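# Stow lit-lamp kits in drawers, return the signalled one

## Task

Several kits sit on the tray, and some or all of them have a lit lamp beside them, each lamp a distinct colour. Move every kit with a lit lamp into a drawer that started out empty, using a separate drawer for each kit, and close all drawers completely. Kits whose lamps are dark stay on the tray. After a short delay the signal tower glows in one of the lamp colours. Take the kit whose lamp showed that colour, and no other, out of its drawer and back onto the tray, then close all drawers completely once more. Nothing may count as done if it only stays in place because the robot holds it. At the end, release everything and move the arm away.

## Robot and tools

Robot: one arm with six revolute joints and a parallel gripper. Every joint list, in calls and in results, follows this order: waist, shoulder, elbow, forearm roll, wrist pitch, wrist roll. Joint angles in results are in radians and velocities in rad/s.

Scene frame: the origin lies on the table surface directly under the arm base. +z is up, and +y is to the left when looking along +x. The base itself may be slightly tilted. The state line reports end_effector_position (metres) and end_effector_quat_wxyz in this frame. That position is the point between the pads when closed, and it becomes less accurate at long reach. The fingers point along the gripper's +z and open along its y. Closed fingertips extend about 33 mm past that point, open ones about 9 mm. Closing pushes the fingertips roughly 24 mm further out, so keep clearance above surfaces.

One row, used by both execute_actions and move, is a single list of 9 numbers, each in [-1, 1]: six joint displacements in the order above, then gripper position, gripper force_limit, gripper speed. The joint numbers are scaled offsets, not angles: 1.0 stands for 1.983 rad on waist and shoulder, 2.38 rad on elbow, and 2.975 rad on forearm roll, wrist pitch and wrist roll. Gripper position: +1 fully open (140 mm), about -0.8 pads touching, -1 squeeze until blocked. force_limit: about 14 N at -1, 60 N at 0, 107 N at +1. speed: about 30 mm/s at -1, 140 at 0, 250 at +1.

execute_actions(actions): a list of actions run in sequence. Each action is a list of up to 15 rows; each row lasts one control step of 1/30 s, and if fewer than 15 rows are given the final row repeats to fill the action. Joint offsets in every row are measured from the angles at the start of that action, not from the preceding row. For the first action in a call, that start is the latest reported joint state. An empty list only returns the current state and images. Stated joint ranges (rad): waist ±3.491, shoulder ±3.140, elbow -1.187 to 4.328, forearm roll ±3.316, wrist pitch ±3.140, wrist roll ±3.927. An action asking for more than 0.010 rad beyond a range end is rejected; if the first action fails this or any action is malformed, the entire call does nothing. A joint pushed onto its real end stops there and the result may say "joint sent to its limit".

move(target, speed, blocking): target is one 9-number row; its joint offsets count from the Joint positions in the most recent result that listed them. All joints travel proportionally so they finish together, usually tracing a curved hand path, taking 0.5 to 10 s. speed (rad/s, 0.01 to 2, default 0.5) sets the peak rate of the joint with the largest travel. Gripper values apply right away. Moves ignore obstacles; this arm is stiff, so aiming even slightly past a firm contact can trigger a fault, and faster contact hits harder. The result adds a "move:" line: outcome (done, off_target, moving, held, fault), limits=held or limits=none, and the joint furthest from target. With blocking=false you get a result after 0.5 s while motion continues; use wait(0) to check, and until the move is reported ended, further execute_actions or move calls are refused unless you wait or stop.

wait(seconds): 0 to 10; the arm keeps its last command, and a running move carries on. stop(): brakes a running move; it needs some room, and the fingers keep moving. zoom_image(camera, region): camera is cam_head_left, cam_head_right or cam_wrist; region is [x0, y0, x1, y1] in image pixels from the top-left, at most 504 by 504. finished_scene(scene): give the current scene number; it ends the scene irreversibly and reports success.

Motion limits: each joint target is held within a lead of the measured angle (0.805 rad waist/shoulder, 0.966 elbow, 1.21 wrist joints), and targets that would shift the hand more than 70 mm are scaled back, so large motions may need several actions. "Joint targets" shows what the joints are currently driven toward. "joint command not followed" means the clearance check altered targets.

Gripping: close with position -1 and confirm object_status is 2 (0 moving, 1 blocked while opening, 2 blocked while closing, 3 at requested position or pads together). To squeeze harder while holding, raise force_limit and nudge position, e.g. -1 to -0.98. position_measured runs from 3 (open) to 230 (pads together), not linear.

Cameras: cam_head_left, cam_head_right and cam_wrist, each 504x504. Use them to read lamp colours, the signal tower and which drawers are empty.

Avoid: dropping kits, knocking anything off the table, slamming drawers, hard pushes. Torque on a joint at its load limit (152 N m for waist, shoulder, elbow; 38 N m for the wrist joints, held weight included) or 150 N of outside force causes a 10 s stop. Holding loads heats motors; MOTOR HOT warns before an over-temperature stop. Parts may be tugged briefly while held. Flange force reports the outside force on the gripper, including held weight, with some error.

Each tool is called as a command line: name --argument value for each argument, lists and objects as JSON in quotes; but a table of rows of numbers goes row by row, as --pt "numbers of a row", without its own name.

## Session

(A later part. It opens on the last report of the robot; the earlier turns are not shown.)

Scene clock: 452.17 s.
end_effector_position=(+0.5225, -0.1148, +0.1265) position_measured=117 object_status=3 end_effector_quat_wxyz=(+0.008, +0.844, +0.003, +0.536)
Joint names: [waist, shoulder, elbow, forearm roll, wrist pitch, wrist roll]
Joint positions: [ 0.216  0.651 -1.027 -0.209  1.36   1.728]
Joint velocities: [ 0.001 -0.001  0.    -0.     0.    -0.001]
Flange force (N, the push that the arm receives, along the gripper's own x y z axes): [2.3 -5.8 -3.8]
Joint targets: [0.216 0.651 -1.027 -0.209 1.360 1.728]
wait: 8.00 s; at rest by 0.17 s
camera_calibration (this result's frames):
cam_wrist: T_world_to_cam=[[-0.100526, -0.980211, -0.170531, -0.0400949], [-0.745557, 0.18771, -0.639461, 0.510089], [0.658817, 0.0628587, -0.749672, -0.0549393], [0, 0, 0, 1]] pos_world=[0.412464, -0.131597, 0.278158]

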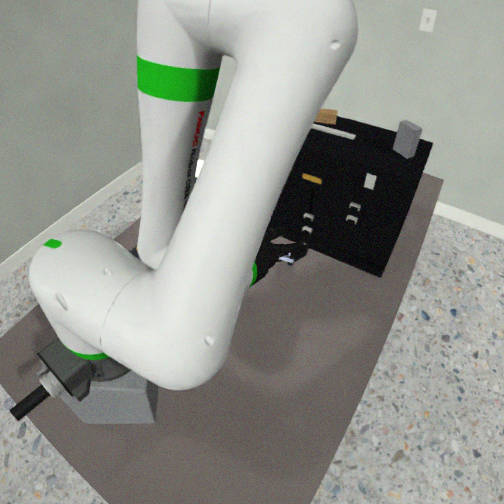

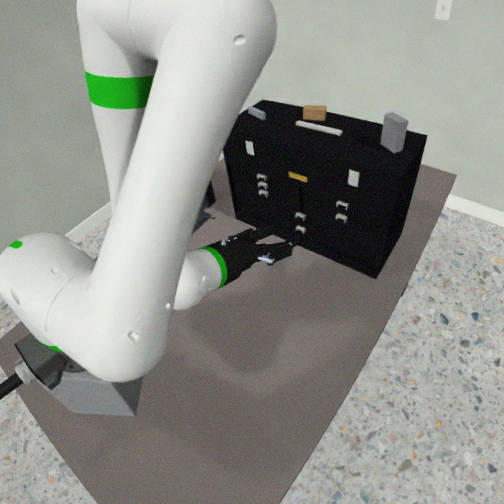

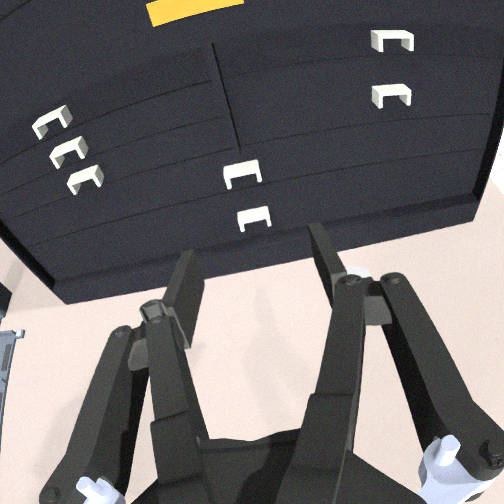

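White → L2.

move --target '[0.1614,-0.1311,0.0038,-0.1331,-0.0625,0.0672,0.1,-0.3,0]' --speed 0.35

move --target '[0.0872,-0.0252,0.0429,-0.0689,-0.0497,0.0205,0.1,-0.3,0]' --speed 0.3

move --target '[-0.0565,0.0106,0.0521,0.0259,-0.0336,0.0171,0.1,-0.3,0]' --speed 0.15

move --target '[0,0,0,0,0,0,-1,-0.3,-0.5]'

move --target '[0.0565,-0.0106,-0.0521,-0.0259,0.0336,-0.0171,-1,-0.3,-0.5]' --speed 0.08

move --target '[0.0711,0.0055,-0.0382,-0.0363,0.0316,-0.0202,-1,-0.3,-0.5]' --speed 0.08

move --target '[0,0,0,0,0,0,1,-0.3,0]'

move --target '[0.0348,0.004,-0.0143,-0.0171,0.0128,-0.0091,1,-0.3,0]' --speed 0.1

move --target '[0.2426,0,0,0,0,0,1,-0.3,0]' --speed 0.4

move --target '[0,-0.2824,0.1895,0.376,-0.7254,-0.95,0.35,-0.3,0]' --speed 1

move --target '[-0.4307,0,0,0,0,-0.4318,0.35,-0.3,0]' --speed 0.8

move --target '[0,0.1266,0.0718,0.0622,0.0218,0,0.35,-0.3,0]' --speed 0.25

Scene clock: 463.47 s.
end_effector_position=(+0.5263, -0.0652, +0.1945) position_measured=117 object_status=3 end_effector_quat_wxyz=(+0.047, +0.831, +0.020, +0.554)
Joint names: [waist, shoulder, elbow, forearm roll, wrist pitch, wrist roll]
Joint positions: [ 0.536  0.391 -1.018 -0.605  1.174  1.928]
Joint velocities: [-0.    -0.001 -0.    -0.001  0.     0.001]
Flange force (N, the push that the arm receives, along the gripper's own x y z axes): no reading
Joint targets: [0.537 0.391 -1.018 -0.605 1.174 1.928]
move: done; limits=none; farthest joint: the waist, 0.000 radians from its target (0.320 radians at the start)
camera_calibration (this result's frames):
cam_wrist: T_world_to_cam=[[-0.107531, -0.989954, -0.0918052, 0.00822034], [-0.714257, 0.141156, -0.685501, 0.536636], [0.691573, -0.00814038, -0.72226, -0.0368295], [0, 0, 0, 1]] pos_world=[0.40965, -0.0679112, 0.342018]

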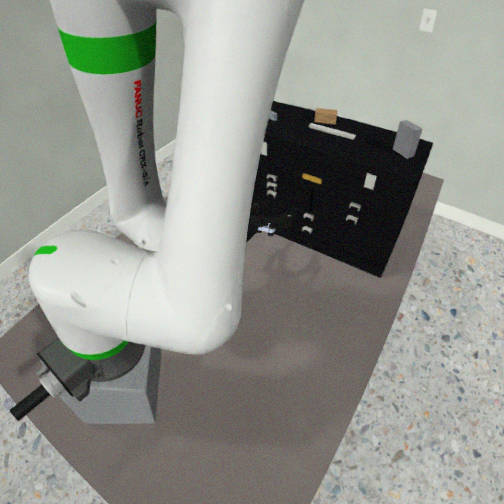

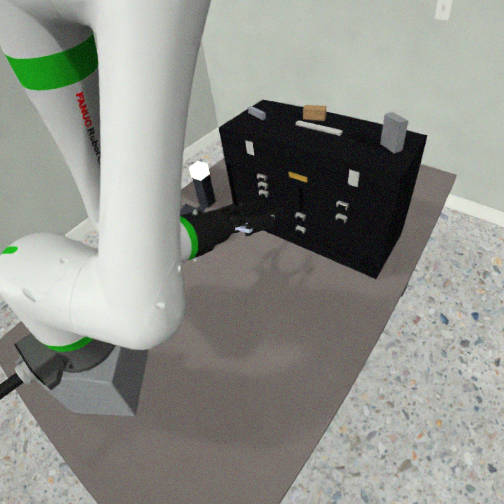

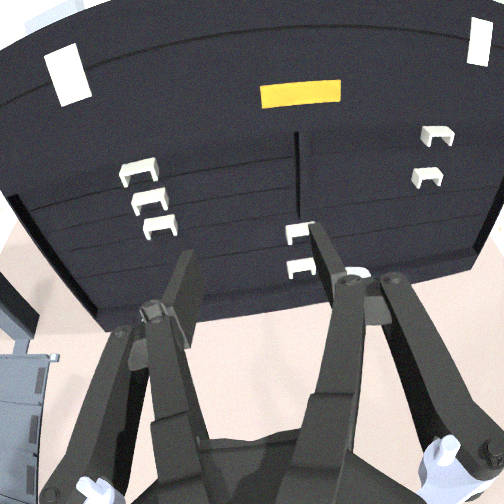

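Scene clock: 464.57 s.
end_effector_position=(+0.5352, +0.0116, +0.1925) position_measured=117 object_status=3 end_effector_quat_wxyz=(+0.009, +0.844, +0.003, +0.536)
Joint names: [waist, shoulder, elbow, forearm roll, wrist pitch, wrist roll]
Joint positions: [ 0.709  0.341 -0.916 -0.81   1.026  1.989]
Joint velocities: [ 0.001 -0.     0.    -0.001 -0.    -0.001]
Flange force (N, the push that the arm receives, along the gripper's own x y z axes): [1.2 0.7 -5.6]
Joint targets: [0.709 0.341 -0.916 -0.810 1.026 1.989]
move: done; limits=none; farthest joint: the waist, 0.000 radians from its target (0.172 radians at the start)
camera_calibration (this result's frames):
cam_wrist: T_world_to_cam=[[-0.102199, -0.980126, -0.170026, 0.0971096], [-0.745521, 0.188627, -0.639233, 0.538047], [0.6586, 0.0614289, -0.749982, -0.021605], [0, 0, 0, 1]] pos_world=[0.425278, -0.00498328, 0.344245]

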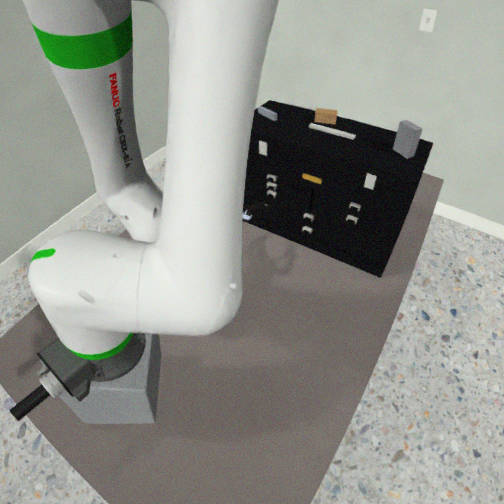

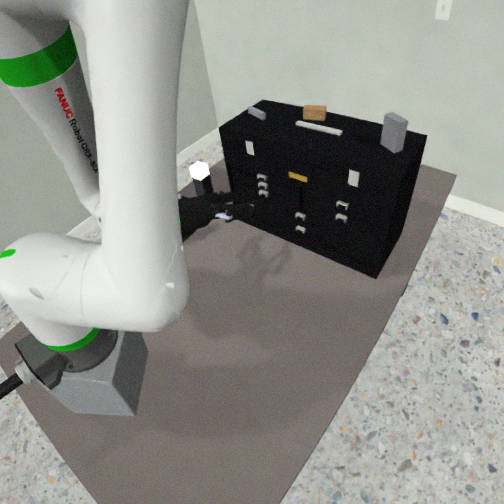

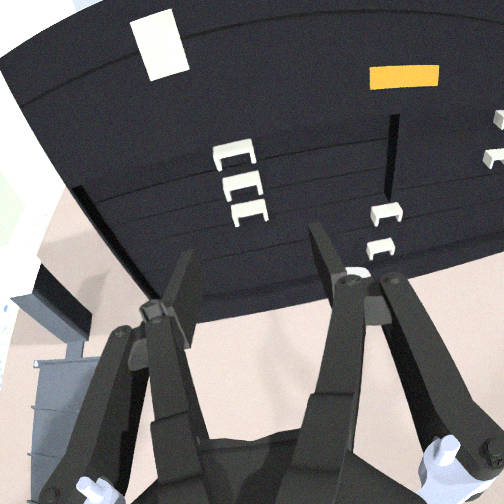

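Scene clock: 465.73 s.
end_effector_position=(+0.5935, +0.0125, +0.1933) position_measured=117 object_status=3 end_effector_quat_wxyz=(+0.008, +0.844, +0.003, +0.537)
Joint names: [waist, shoulder, elbow, forearm roll, wrist pitch, wrist roll]
Joint positions: [ 0.597  0.362 -0.792 -0.733  0.926  2.04 ]
Joint velocities: [-0.001 -0.     0.    -0.    -0.001  0.   ]
Flange force (N, the push that the arm receives, along the gripper's own x y z axes): [-2.3 0.8 -4.7]
Joint targets: [0.597 0.362 -0.792 -0.733 0.926 2.040]
move: done; limits=none; farthest joint: the waist, 0.000 radians from its target (0.112 radians at the start)
camera_calibration (this result's frames):
cam_wrist: T_world_to_cam=[[-0.101691, -0.980087, -0.170555, 0.103924], [-0.744304, 0.188709, -0.640625, 0.581367], [0.660054, 0.0617983, -0.748672, -0.060615], [0, 0, 0, 1]] pos_world=[0.483291, -0.0041083, 0.344783]

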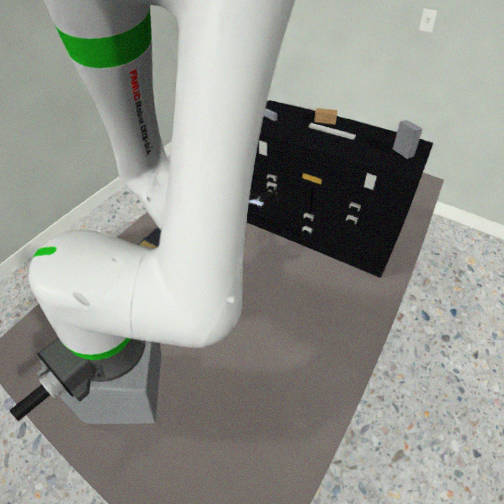

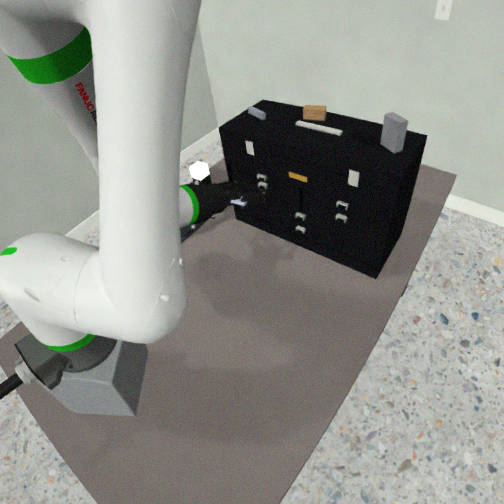

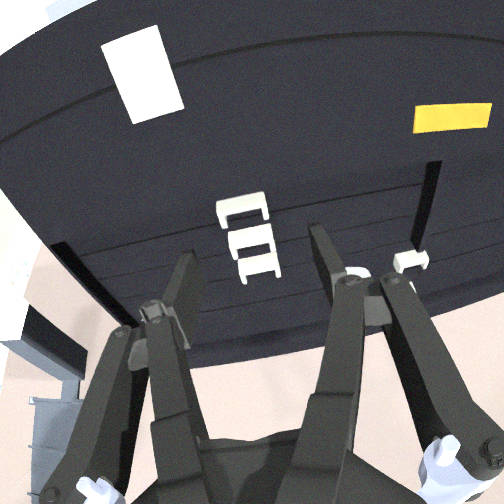

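Scene clock: 466.50 s.
end_effector_position=(+0.5935, +0.0125, +0.1933) position_measured=192 object_status=2 end_effector_quat_wxyz=(+0.008, +0.844, +0.003, +0.537)
Joint names: [waist, shoulder, elbow, forearm roll, wrist pitch, wrist roll]
Joint positions: [ 0.597  0.362 -0.792 -0.733  0.926  2.04 ]
Joint velocities: [-0.001  0.     0.    -0.    -0.    -0.001]
Flange force (N, the push that the arm receives, along the gripper's own x y z axes): [-0.2 2.9 -5.4]
Joint targets: [0.597 0.362 -0.792 -0.733 0.926 2.040]
move: done; limits=none; farthest joint: the waist, 0.000 radians from its target (0.000 radians at the start)
camera_calibration (this result's frames):
cam_wrist: T_world_to_cam=[[-0.1017, -0.980086, -0.170553, 0.103924], [-0.744302, 0.188714, -0.640625, 0.581371], [0.660054, 0.0617916, -0.748673, -0.0606183], [0, 0, 0, 1]] pos_world=[0.483296, -0.00411296, 0.344782]

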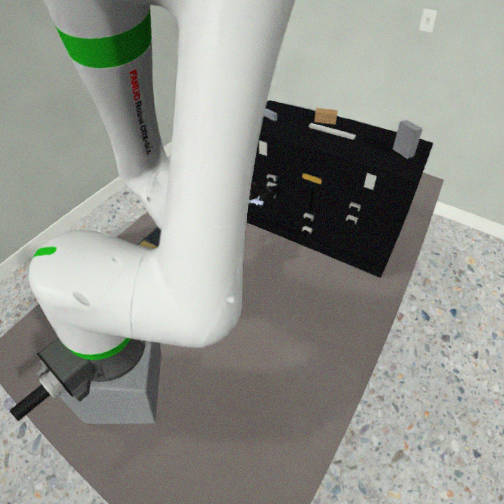

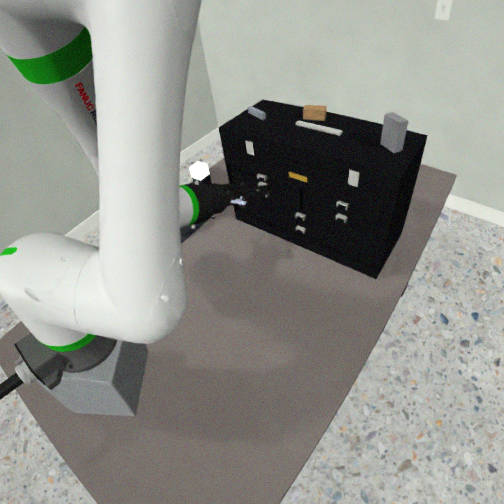

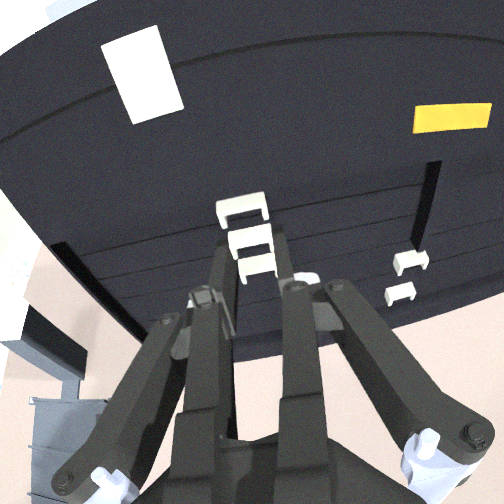

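Scene clock: 468.33 s.
end_effector_position=(+0.5352, +0.0117, +0.1925) position_measured=192 object_status=2 end_effector_quat_wxyz=(+0.009, +0.844, +0.003, +0.536)
Joint names: [waist, shoulder, elbow, forearm roll, wrist pitch, wrist roll]
Joint positions: [ 0.709  0.341 -0.916 -0.81   1.026  1.989]
Joint velocities: [ 0.001 -0.001 -0.    -0.001  0.001 -0.001]
Flange force (N, the push that the arm receives, along the gripper's own x y z axes): [12.3 -9.4 -8.9]
Joint targets: [0.709 0.341 -0.916 -0.810 1.026 1.989]
move: done; limits=none; farthest joint: the waist, 0.000 radians from its target (0.112 radians at the start)
camera_calibration (this result's frames):
cam_wrist: T_world_to_cam=[[-0.10207, -0.980139, -0.170027, 0.097096], [-0.745564, 0.188527, -0.639212, 0.53806], [0.658571, 0.0615217, -0.749999, -0.0216066], [0, 0, 0, 1]] pos_world=[0.425298, -0.00494205, 0.344238]

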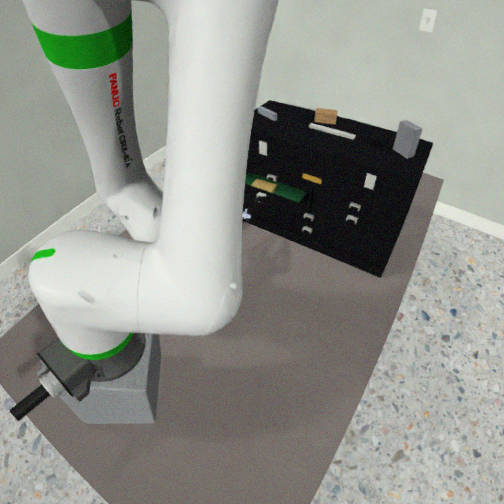

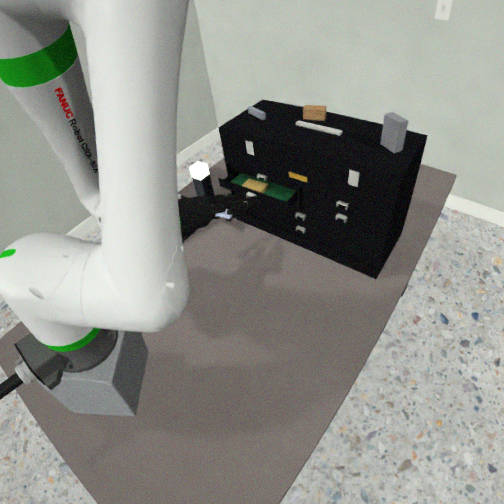

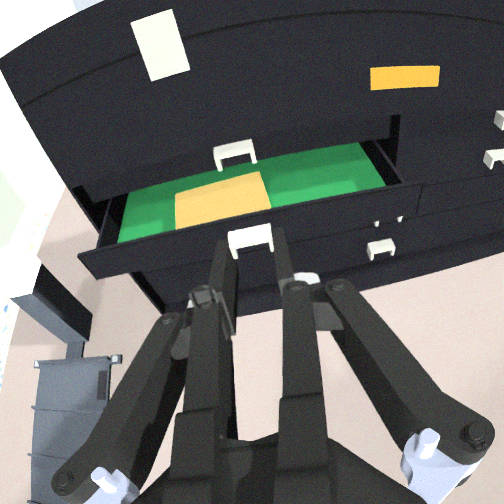

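Scene clock: 470.40 s.
end_effector_position=(+0.4853, +0.0123, +0.1928) position_measured=192 object_status=2 end_effector_quat_wxyz=(+0.009, +0.844, +0.003, +0.536)
Joint names: [waist, shoulder, elbow, forearm roll, wrist pitch, wrist roll]
Joint positions: [ 0.85   0.352 -1.007 -0.918  1.12   1.929]
Joint velocities: [ 0.     0.001 -0.    -0.001  0.001 -0.   ]
Flange force (N, the push that the arm receives, along the gripper's own x y z axes): no reading
Joint targets: [0.850 0.352 -1.007 -0.918 1.120 1.929]
move: done; limits=none; farthest joint: the waist, 0.000 radians from its target (0.141 radians at the start)
camera_calibration (this result's frames):
cam_wrist: T_world_to_cam=[[-0.10239, -0.980212, -0.169413, 0.0926999], [-0.745582, 0.188363, -0.639239, 0.500931], [0.658501, 0.0608598, -0.750115, 0.0115187], [0, 0, 0, 1]] pos_world=[0.375391, -0.00419211, 0.34456]

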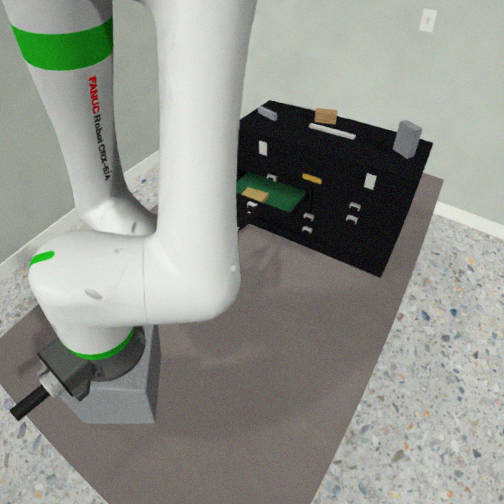

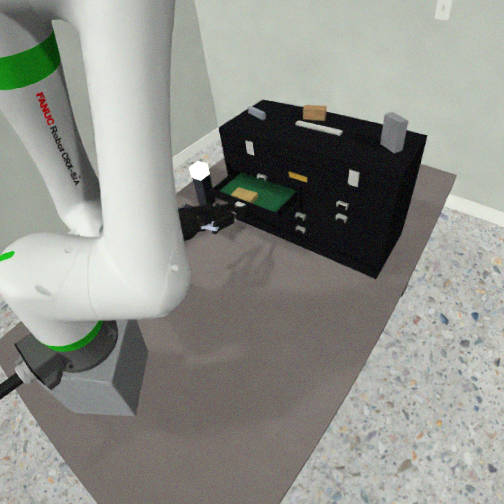

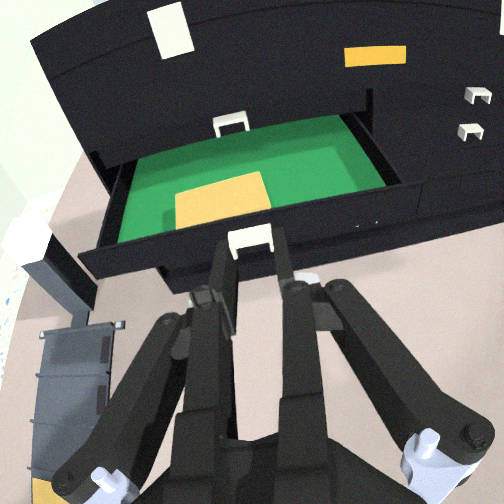

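Scene clock: 471.47 s.
end_effector_position=(+0.4853, +0.0123, +0.1928) position_measured=3 object_status=3 end_effector_quat_wxyz=(+0.009, +0.844, +0.003, +0.536)
Joint names: [waist, shoulder, elbow, forearm roll, wrist pitch, wrist roll]
Joint positions: [ 0.851  0.352 -1.007 -0.918  1.12   1.929]
Joint velocities: [ 0.    -0.001  0.    -0.    -0.    -0.001]
Flange force (N, the push that the arm receives, along the gripper's own x y z axes): no reading
Joint targets: [0.850 0.352 -1.007 -0.918 1.120 1.929]
move: done; limits=none; farthest joint: the waist, 0.001 radians from its target (0.000 radians at the start)
camera_calibration (this result's frames):
cam_wrist: T_world_to_cam=[[-0.102294, -0.980221, -0.169419, 0.0926975], [-0.745602, 0.188294, -0.639237, 0.500925], [0.658494, 0.0609288, -0.750116, 0.0115281], [0, 0, 0, 1]] pos_world=[0.375382, -0.00415964, 0.344562]

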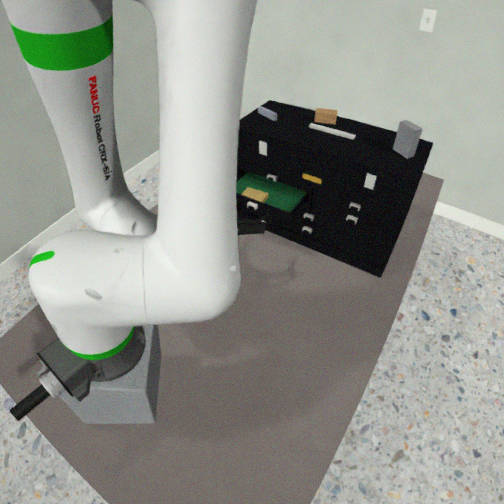

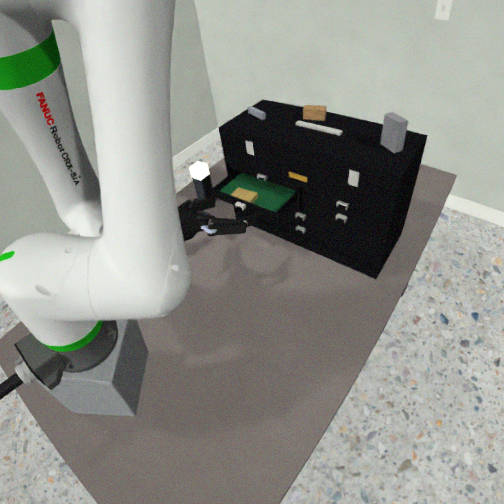

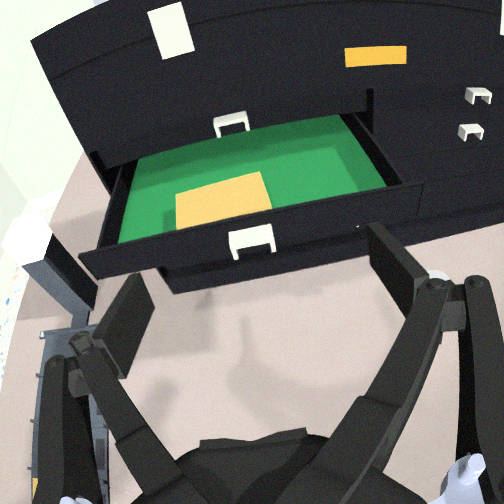

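Scene clock: 472.47 s.
end_effector_position=(+0.4664, +0.0127, +0.1954) position_measured=3 object_status=3 end_effector_quat_wxyz=(+0.009, +0.843, +0.005, +0.538)
Joint names: [waist, shoulder, elbow, forearm roll, wrist pitch, wrist roll]
Joint positions: [ 0.92   0.36  -1.041 -0.968  1.158  1.902]
Joint velocities: [ 0.001 -0.    -0.    -0.001  0.     0.   ]
Flange force (N, the push that the arm receives, along the gripper's own x y z axes): no reading
Joint targets: [0.920 0.360 -1.041 -0.968 1.158 1.902]
move: done; limits=none; farthest joint: the waist, 0.000 radians from its target (0.069 radians at the start)
camera_calibration (this result's frames):
cam_wrist: T_world_to_cam=[[-0.0971419, -0.98104, -0.167704, 0.0888127], [-0.743835, 0.183516, -0.642676, 0.488255], [0.661267, 0.0623131, -0.747558, 0.0240665], [0, 0, 0, 1]] pos_world=[0.355894, -0.00397347, 0.346675]

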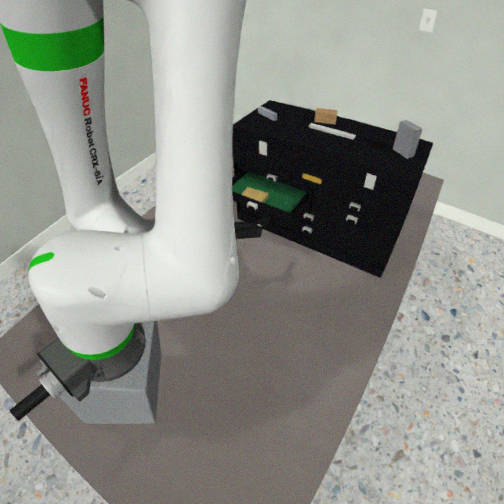

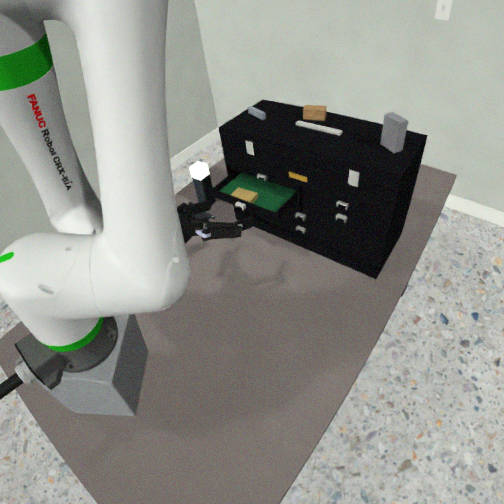

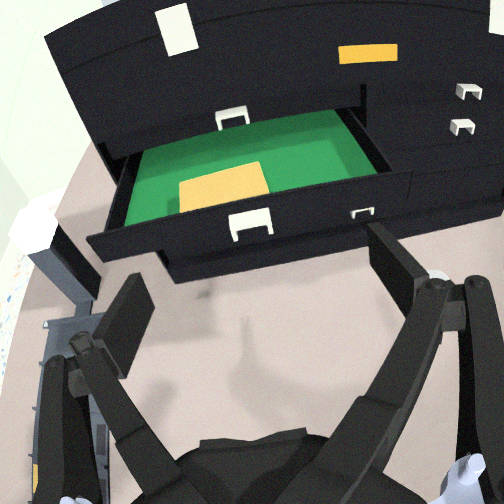

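Scene clock: 474.10 s.
end_effector_position=(+0.4104, +0.2246, +0.2353) position_measured=3 object_status=3 end_effector_quat_wxyz=(-0.140, +0.798, +0.187, +0.556)
Joint names: [waist, shoulder, elbow, forearm roll, wrist pitch, wrist roll]
Joint positions: [ 1.401  0.36  -1.041 -0.968  1.158  1.902]
Joint velocities: [ 0.002  0.    -0.     0.001  0.     0.002]
Flange force (N, the push that the arm receives, along the gripper's own x y z axes): no reading
Joint targets: [1.401 0.360 -1.041 -0.968 1.158 1.902]
move: done; limits=none; farthest joint: the waist, 0.001 radians from its target (0.482 radians at the start)
camera_calibration (this result's frames):
cam_wrist: T_world_to_cam=[[0.371004, -0.904443, -0.21057, 0.0986928], [-0.706512, -0.127754, -0.696075, 0.500565], [0.602658, 0.407017, -0.686397, 0.00996975], [0, 0, 0, 1]] pos_world=[0.311031, 0.149153, 0.376055]

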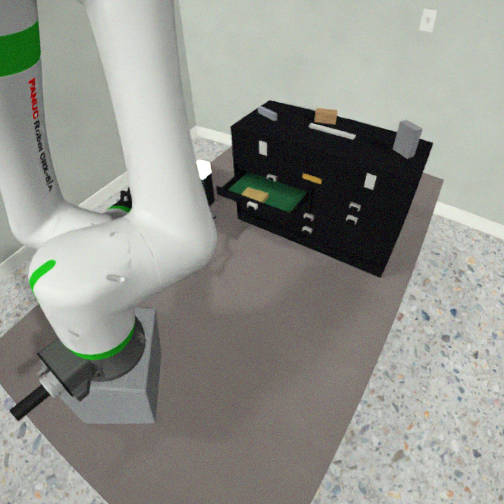

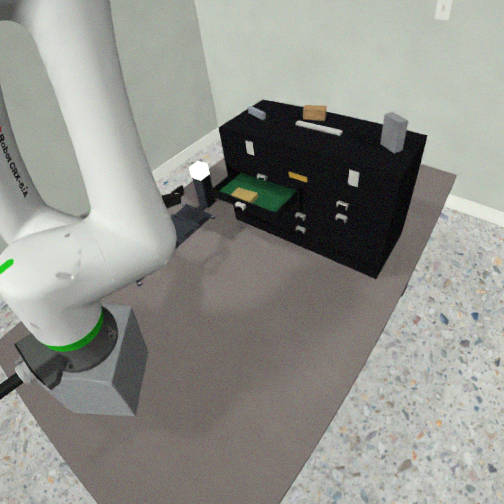

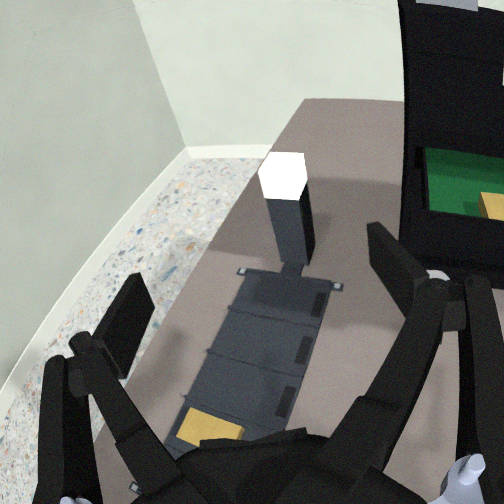

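Scene clock: 477.47 s.
end_effector_position=(+0.2738, +0.3197, +0.3443) position_measured=85 object_status=3 end_effector_quat_wxyz=(-0.142, +0.837, -0.525, -0.057)
Joint names: [waist, shoulder, elbow, forearm roll, wrist pitch, wrist roll]
Joint positions: [ 1.401 -0.2   -0.59   0.15  -1.    -0.925]
Joint velocities: [-0.001 -0.     0.     0.    -0.001  0.001]
Flange force (N, the push that the arm receives, along the gripper's own x y z axes): [0.0 10.8 1.6]
Joint targets: [1.401 -0.200 -0.590 0.150 -1.000 -0.925]
move: done; limits=none; farthest joint: the forearm roll, 0.001 radians from its target (1.119 radians at the start)
camera_calibration (this result's frames):
cam_wrist: T_world_to_cam=[[-0.968531, -0.220717, -0.115033, 0.373722], [-0.242203, 0.72934, 0.639845, -0.369068], [-0.0573268, 0.64757, -0.759846, 0.257493], [0, 0, 0, 1]] pos_world=[0.287334, 0.184918, 0.474791]

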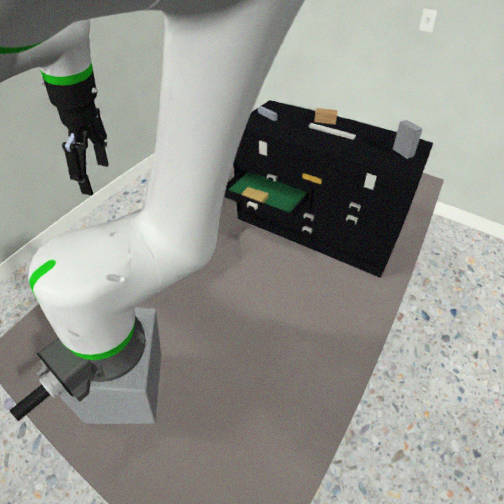

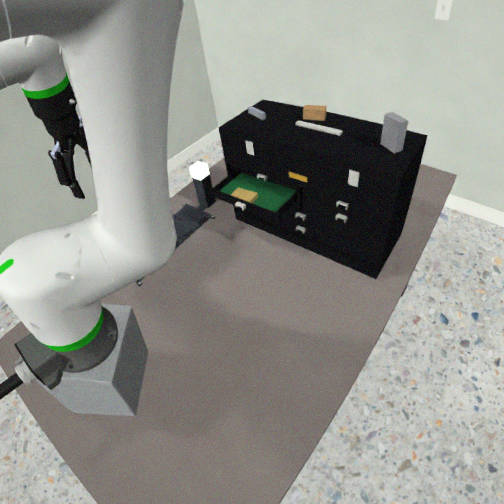

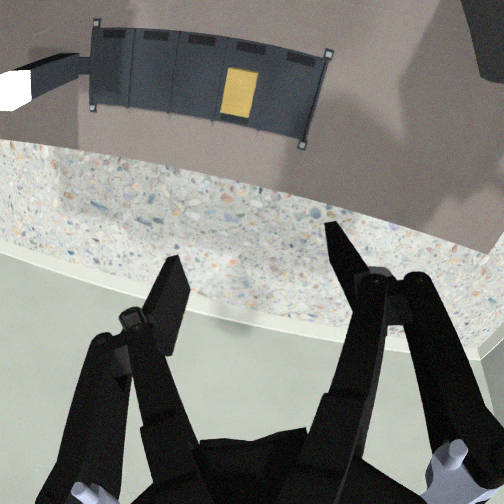

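Scene clock: 479.57 s.
end_effector_position=(+0.4334, +0.0123, +0.2772) position_measured=85 object_status=3 end_effector_quat_wxyz=(+0.050, +0.055, +0.995, +0.065)
Joint names: [waist, shoulder, elbow, forearm roll, wrist pitch, wrist roll]
Joint positions: [ 0.546 -0.2   -0.59   0.15  -1.    -2.209]
Joint velocities: [-0.001  0.001  0.    -0.     0.    -0.001]
Flange force (N, the push that the arm receives, along the gripper's own x y z axes): [9.6 4.3 1.5]
Joint targets: [0.546 -0.200 -0.590 0.150 -1.000 -2.209]
move: done; limits=none; farthest joint: the waist, 0.000 radians from its target (0.854 radians at the start)
camera_calibration (this result's frames):
cam_wrist: T_world_to_cam=[[0.307798, 0.937794, 0.160635, -0.191174], [0.819705, -0.347087, 0.455646, -0.459166], [0.483057, -0.00857347, -0.875547, 0.220658], [0, 0, 0, 1]] pos_world=[0.328634, 0.0218027, 0.433123]

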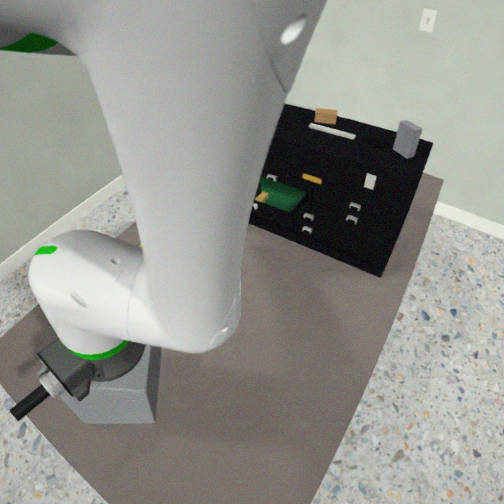

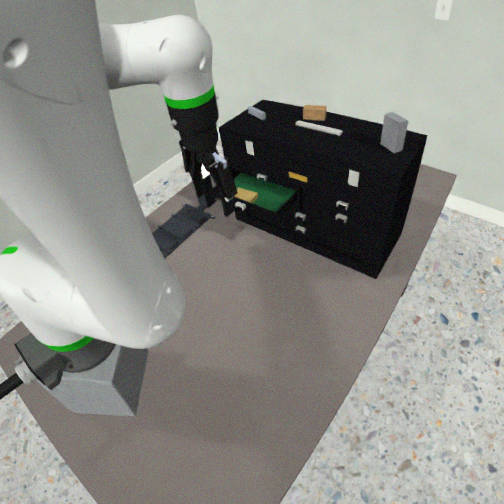

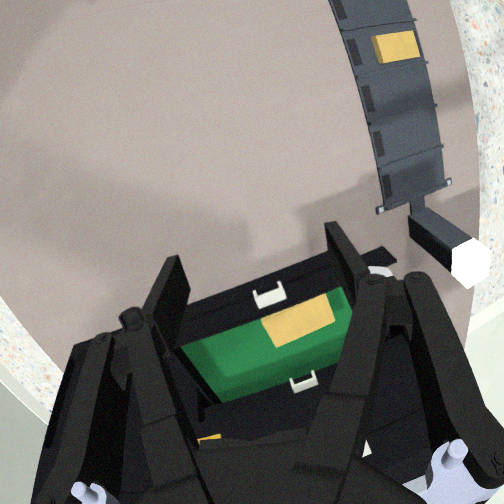

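Scene clock: 480.93 s.
end_effector_position=(+0.5429, +0.0192, +0.2722) position_measured=85 object_status=3 end_effector_quat_wxyz=(+0.087, +0.000, +0.996, -0.000)
Joint names: [waist, shoulder, elbow, forearm roll, wrist pitch, wrist roll]
Joint positions: [ 0.546  0.051 -0.419  0.335 -0.935 -2.209]
Joint velocities: [0.    0.001 0.001 0.001 0.    0.   ]
Flange force (N, the push that the arm receives, along the gripper's own x y z axes): [8.3 2.3 1.5]
Joint targets: [0.546 0.051 -0.419 0.335 -0.935 -2.209]
move: done; limits=none; farthest joint: the waist, 0.000 radians from its target (0.000 radians at the start)
camera_calibration (this result's frames):
cam_wrist: T_world_to_cam=[[0.206195, 0.977492, 0.0446447, -0.144518], [0.809192, -0.195991, 0.553892, -0.56818], [0.550175, -0.0780838, -0.831391, 0.116299], [0, 0, 0, 1]] pos_world=[0.425581, 0.0389881, 0.417852]

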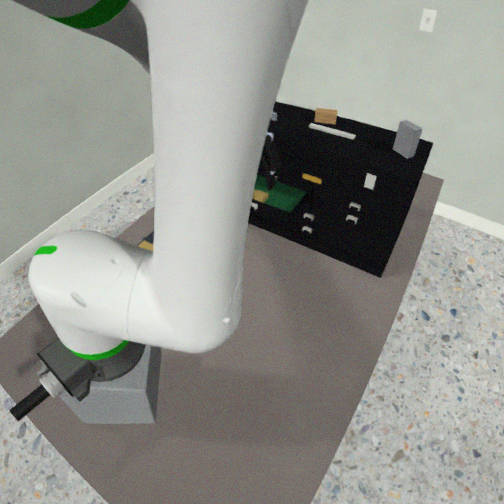

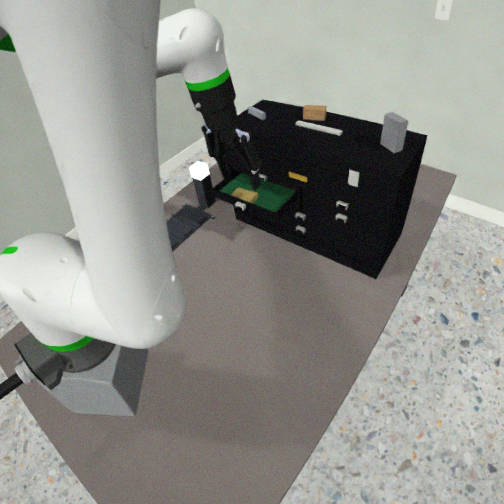

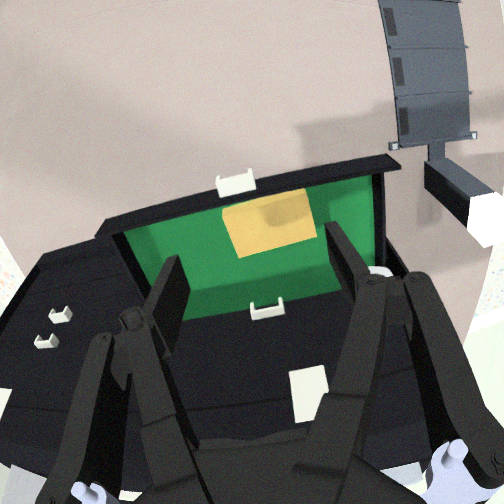

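execute_actions --actions '[]'

move --target '[-0.0134,0.049,-0.022,0.0122,0.0575,-0.0118,0.5,-0.2,0]' --speed 0.1

Scene clock: 490.10 s.
end_effector_position=(+0.5429, +0.0192, +0.2722) position_measured=85 object_status=3 end_effector_quat_wxyz=(+0.087, +0.000, +0.996, -0.000)
Joint names: [waist, shoulder, elbow, forearm roll, wrist pitch, wrist roll]
Joint positions: [ 0.546  0.051 -0.419  0.335 -0.935 -2.209]
Joint velocities: [ 0.     0.    -0.     0.    -0.     0.001]
Flange force (N, the push that the arm receives, along the gripper's own x y z axes): [8.4 3.2 1.1]
Joint targets: [0.546 0.051 -0.419 0.335 -0.935 -2.209]
camera_calibration (this result's frames):
cam_wrist: T_world_to_cam=[[0.206164, 0.9775, 0.0446149, -0.144503], [0.809197, -0.195949, 0.553899, -0.568198], [0.550178, -0.078092, -0.831388, 0.116277], [0, 0, 0, 1]] pos_world=[0.425602, 0.0389946, 0.417842]

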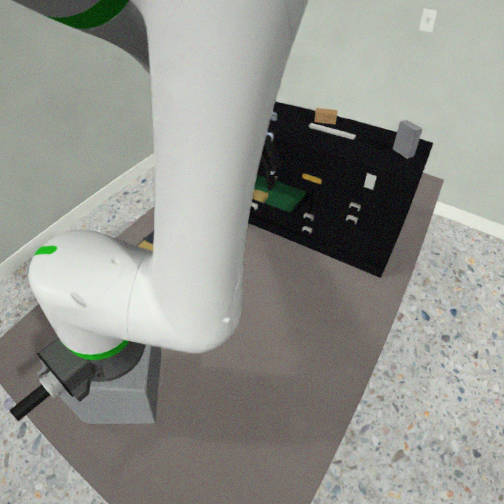

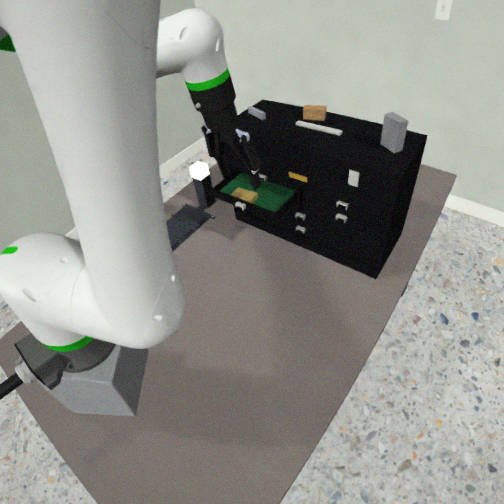

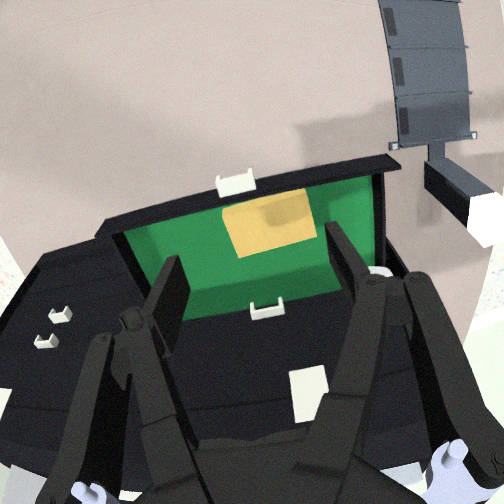

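Scene clock: 492.10 s.
end_effector_position=(+0.5560, +0.0304, +0.2135) position_measured=66 object_status=3 end_effector_quat_wxyz=(+0.095, -0.002, +0.995, +0.008)
Joint names: [waist, shoulder, elbow, forearm roll, wrist pitch, wrist roll]
Joint positions: [ 0.52   0.148 -0.472  0.371 -0.764 -2.244]
Joint velocities: [ 0.002  0.001 -0.     0.     0.    -0.002]
Flange force (N, the push that the arm receives, along the gripper's own x y z axes): [10.4 1.8 -0.6]
Joint targets: [0.520 0.148 -0.472 0.371 -0.764 -2.244]
move: done; limits=none; farthest joint: the waist, 0.000 radians from its target (0.027 radians at the start)
camera_calibration (this result's frames):
cam_wrist: T_world_to_cam=[[0.200089, 0.977727, 0.0633632, -0.156233], [0.801209, -0.200503, 0.563793, -0.541643], [0.56394, -0.0620416, -0.823482, 0.0513709], [0, 0, 0, 1]] pos_world=[0.436259, 0.047339, 0.357577]

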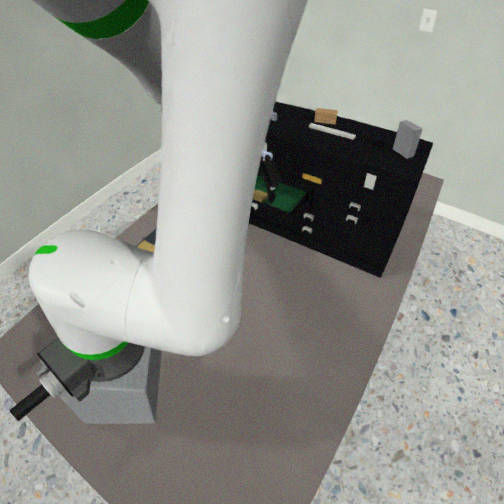

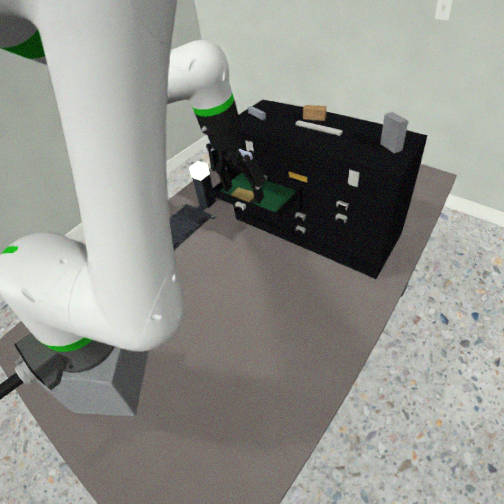

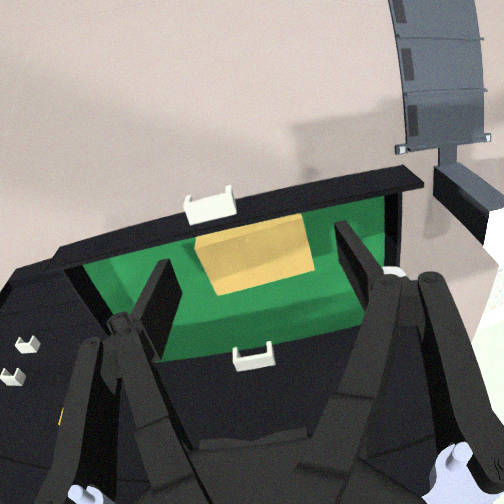

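move --target '[0.015,-0.002,-0.011,0,0,0,0.5,-0.2,0]' --speed 0.05

Scene clock: 497.50 s.
end_effector_position=(+0.5416, +0.0418, +0.2072) position_measured=66 object_status=3 end_effector_quat_wxyz=(+0.087, -0.019, +0.996, +0.006)
Joint names: [waist, shoulder, elbow, forearm roll, wrist pitch, wrist roll]
Joint positions: [ 0.55   0.144 -0.498  0.371 -0.764 -2.244]
Joint velocities: [-0.     0.002 -0.001  0.    -0.     0.001]
Flange force (N, the push that the arm receives, along the gripper's own x y z axes): [6.7 1.6 -0.9]
Joint targets: [0.550 0.144 -0.498 0.371 -0.764 -2.244]
move: done; limits=none; farthest joint: the waist, 0.000 radians from its target (0.030 radians at the start)
camera_calibration (this result's frames):
cam_wrist: T_world_to_cam=[[0.168231, 0.984238, 0.0545335, -0.145225], [0.815699, -0.170058, 0.552915, -0.531068], [0.553474, -0.0485342, -0.831451, 0.0617248], [0, 0, 0, 1]] pos_world=[0.42346, 0.0556191, 0.352876]

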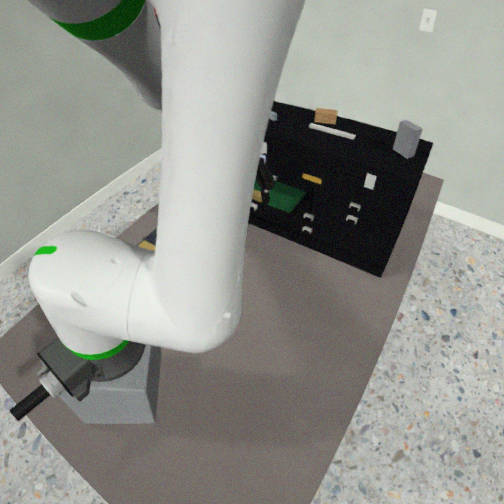

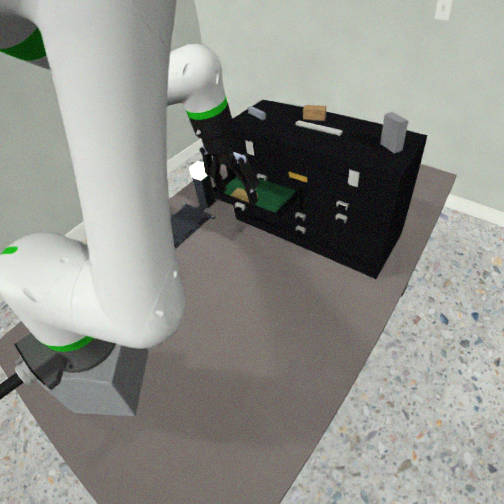

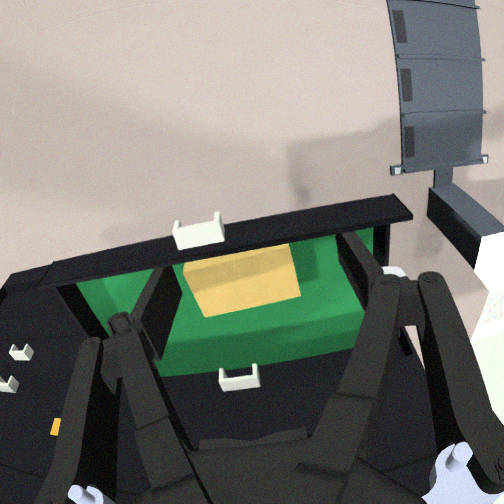

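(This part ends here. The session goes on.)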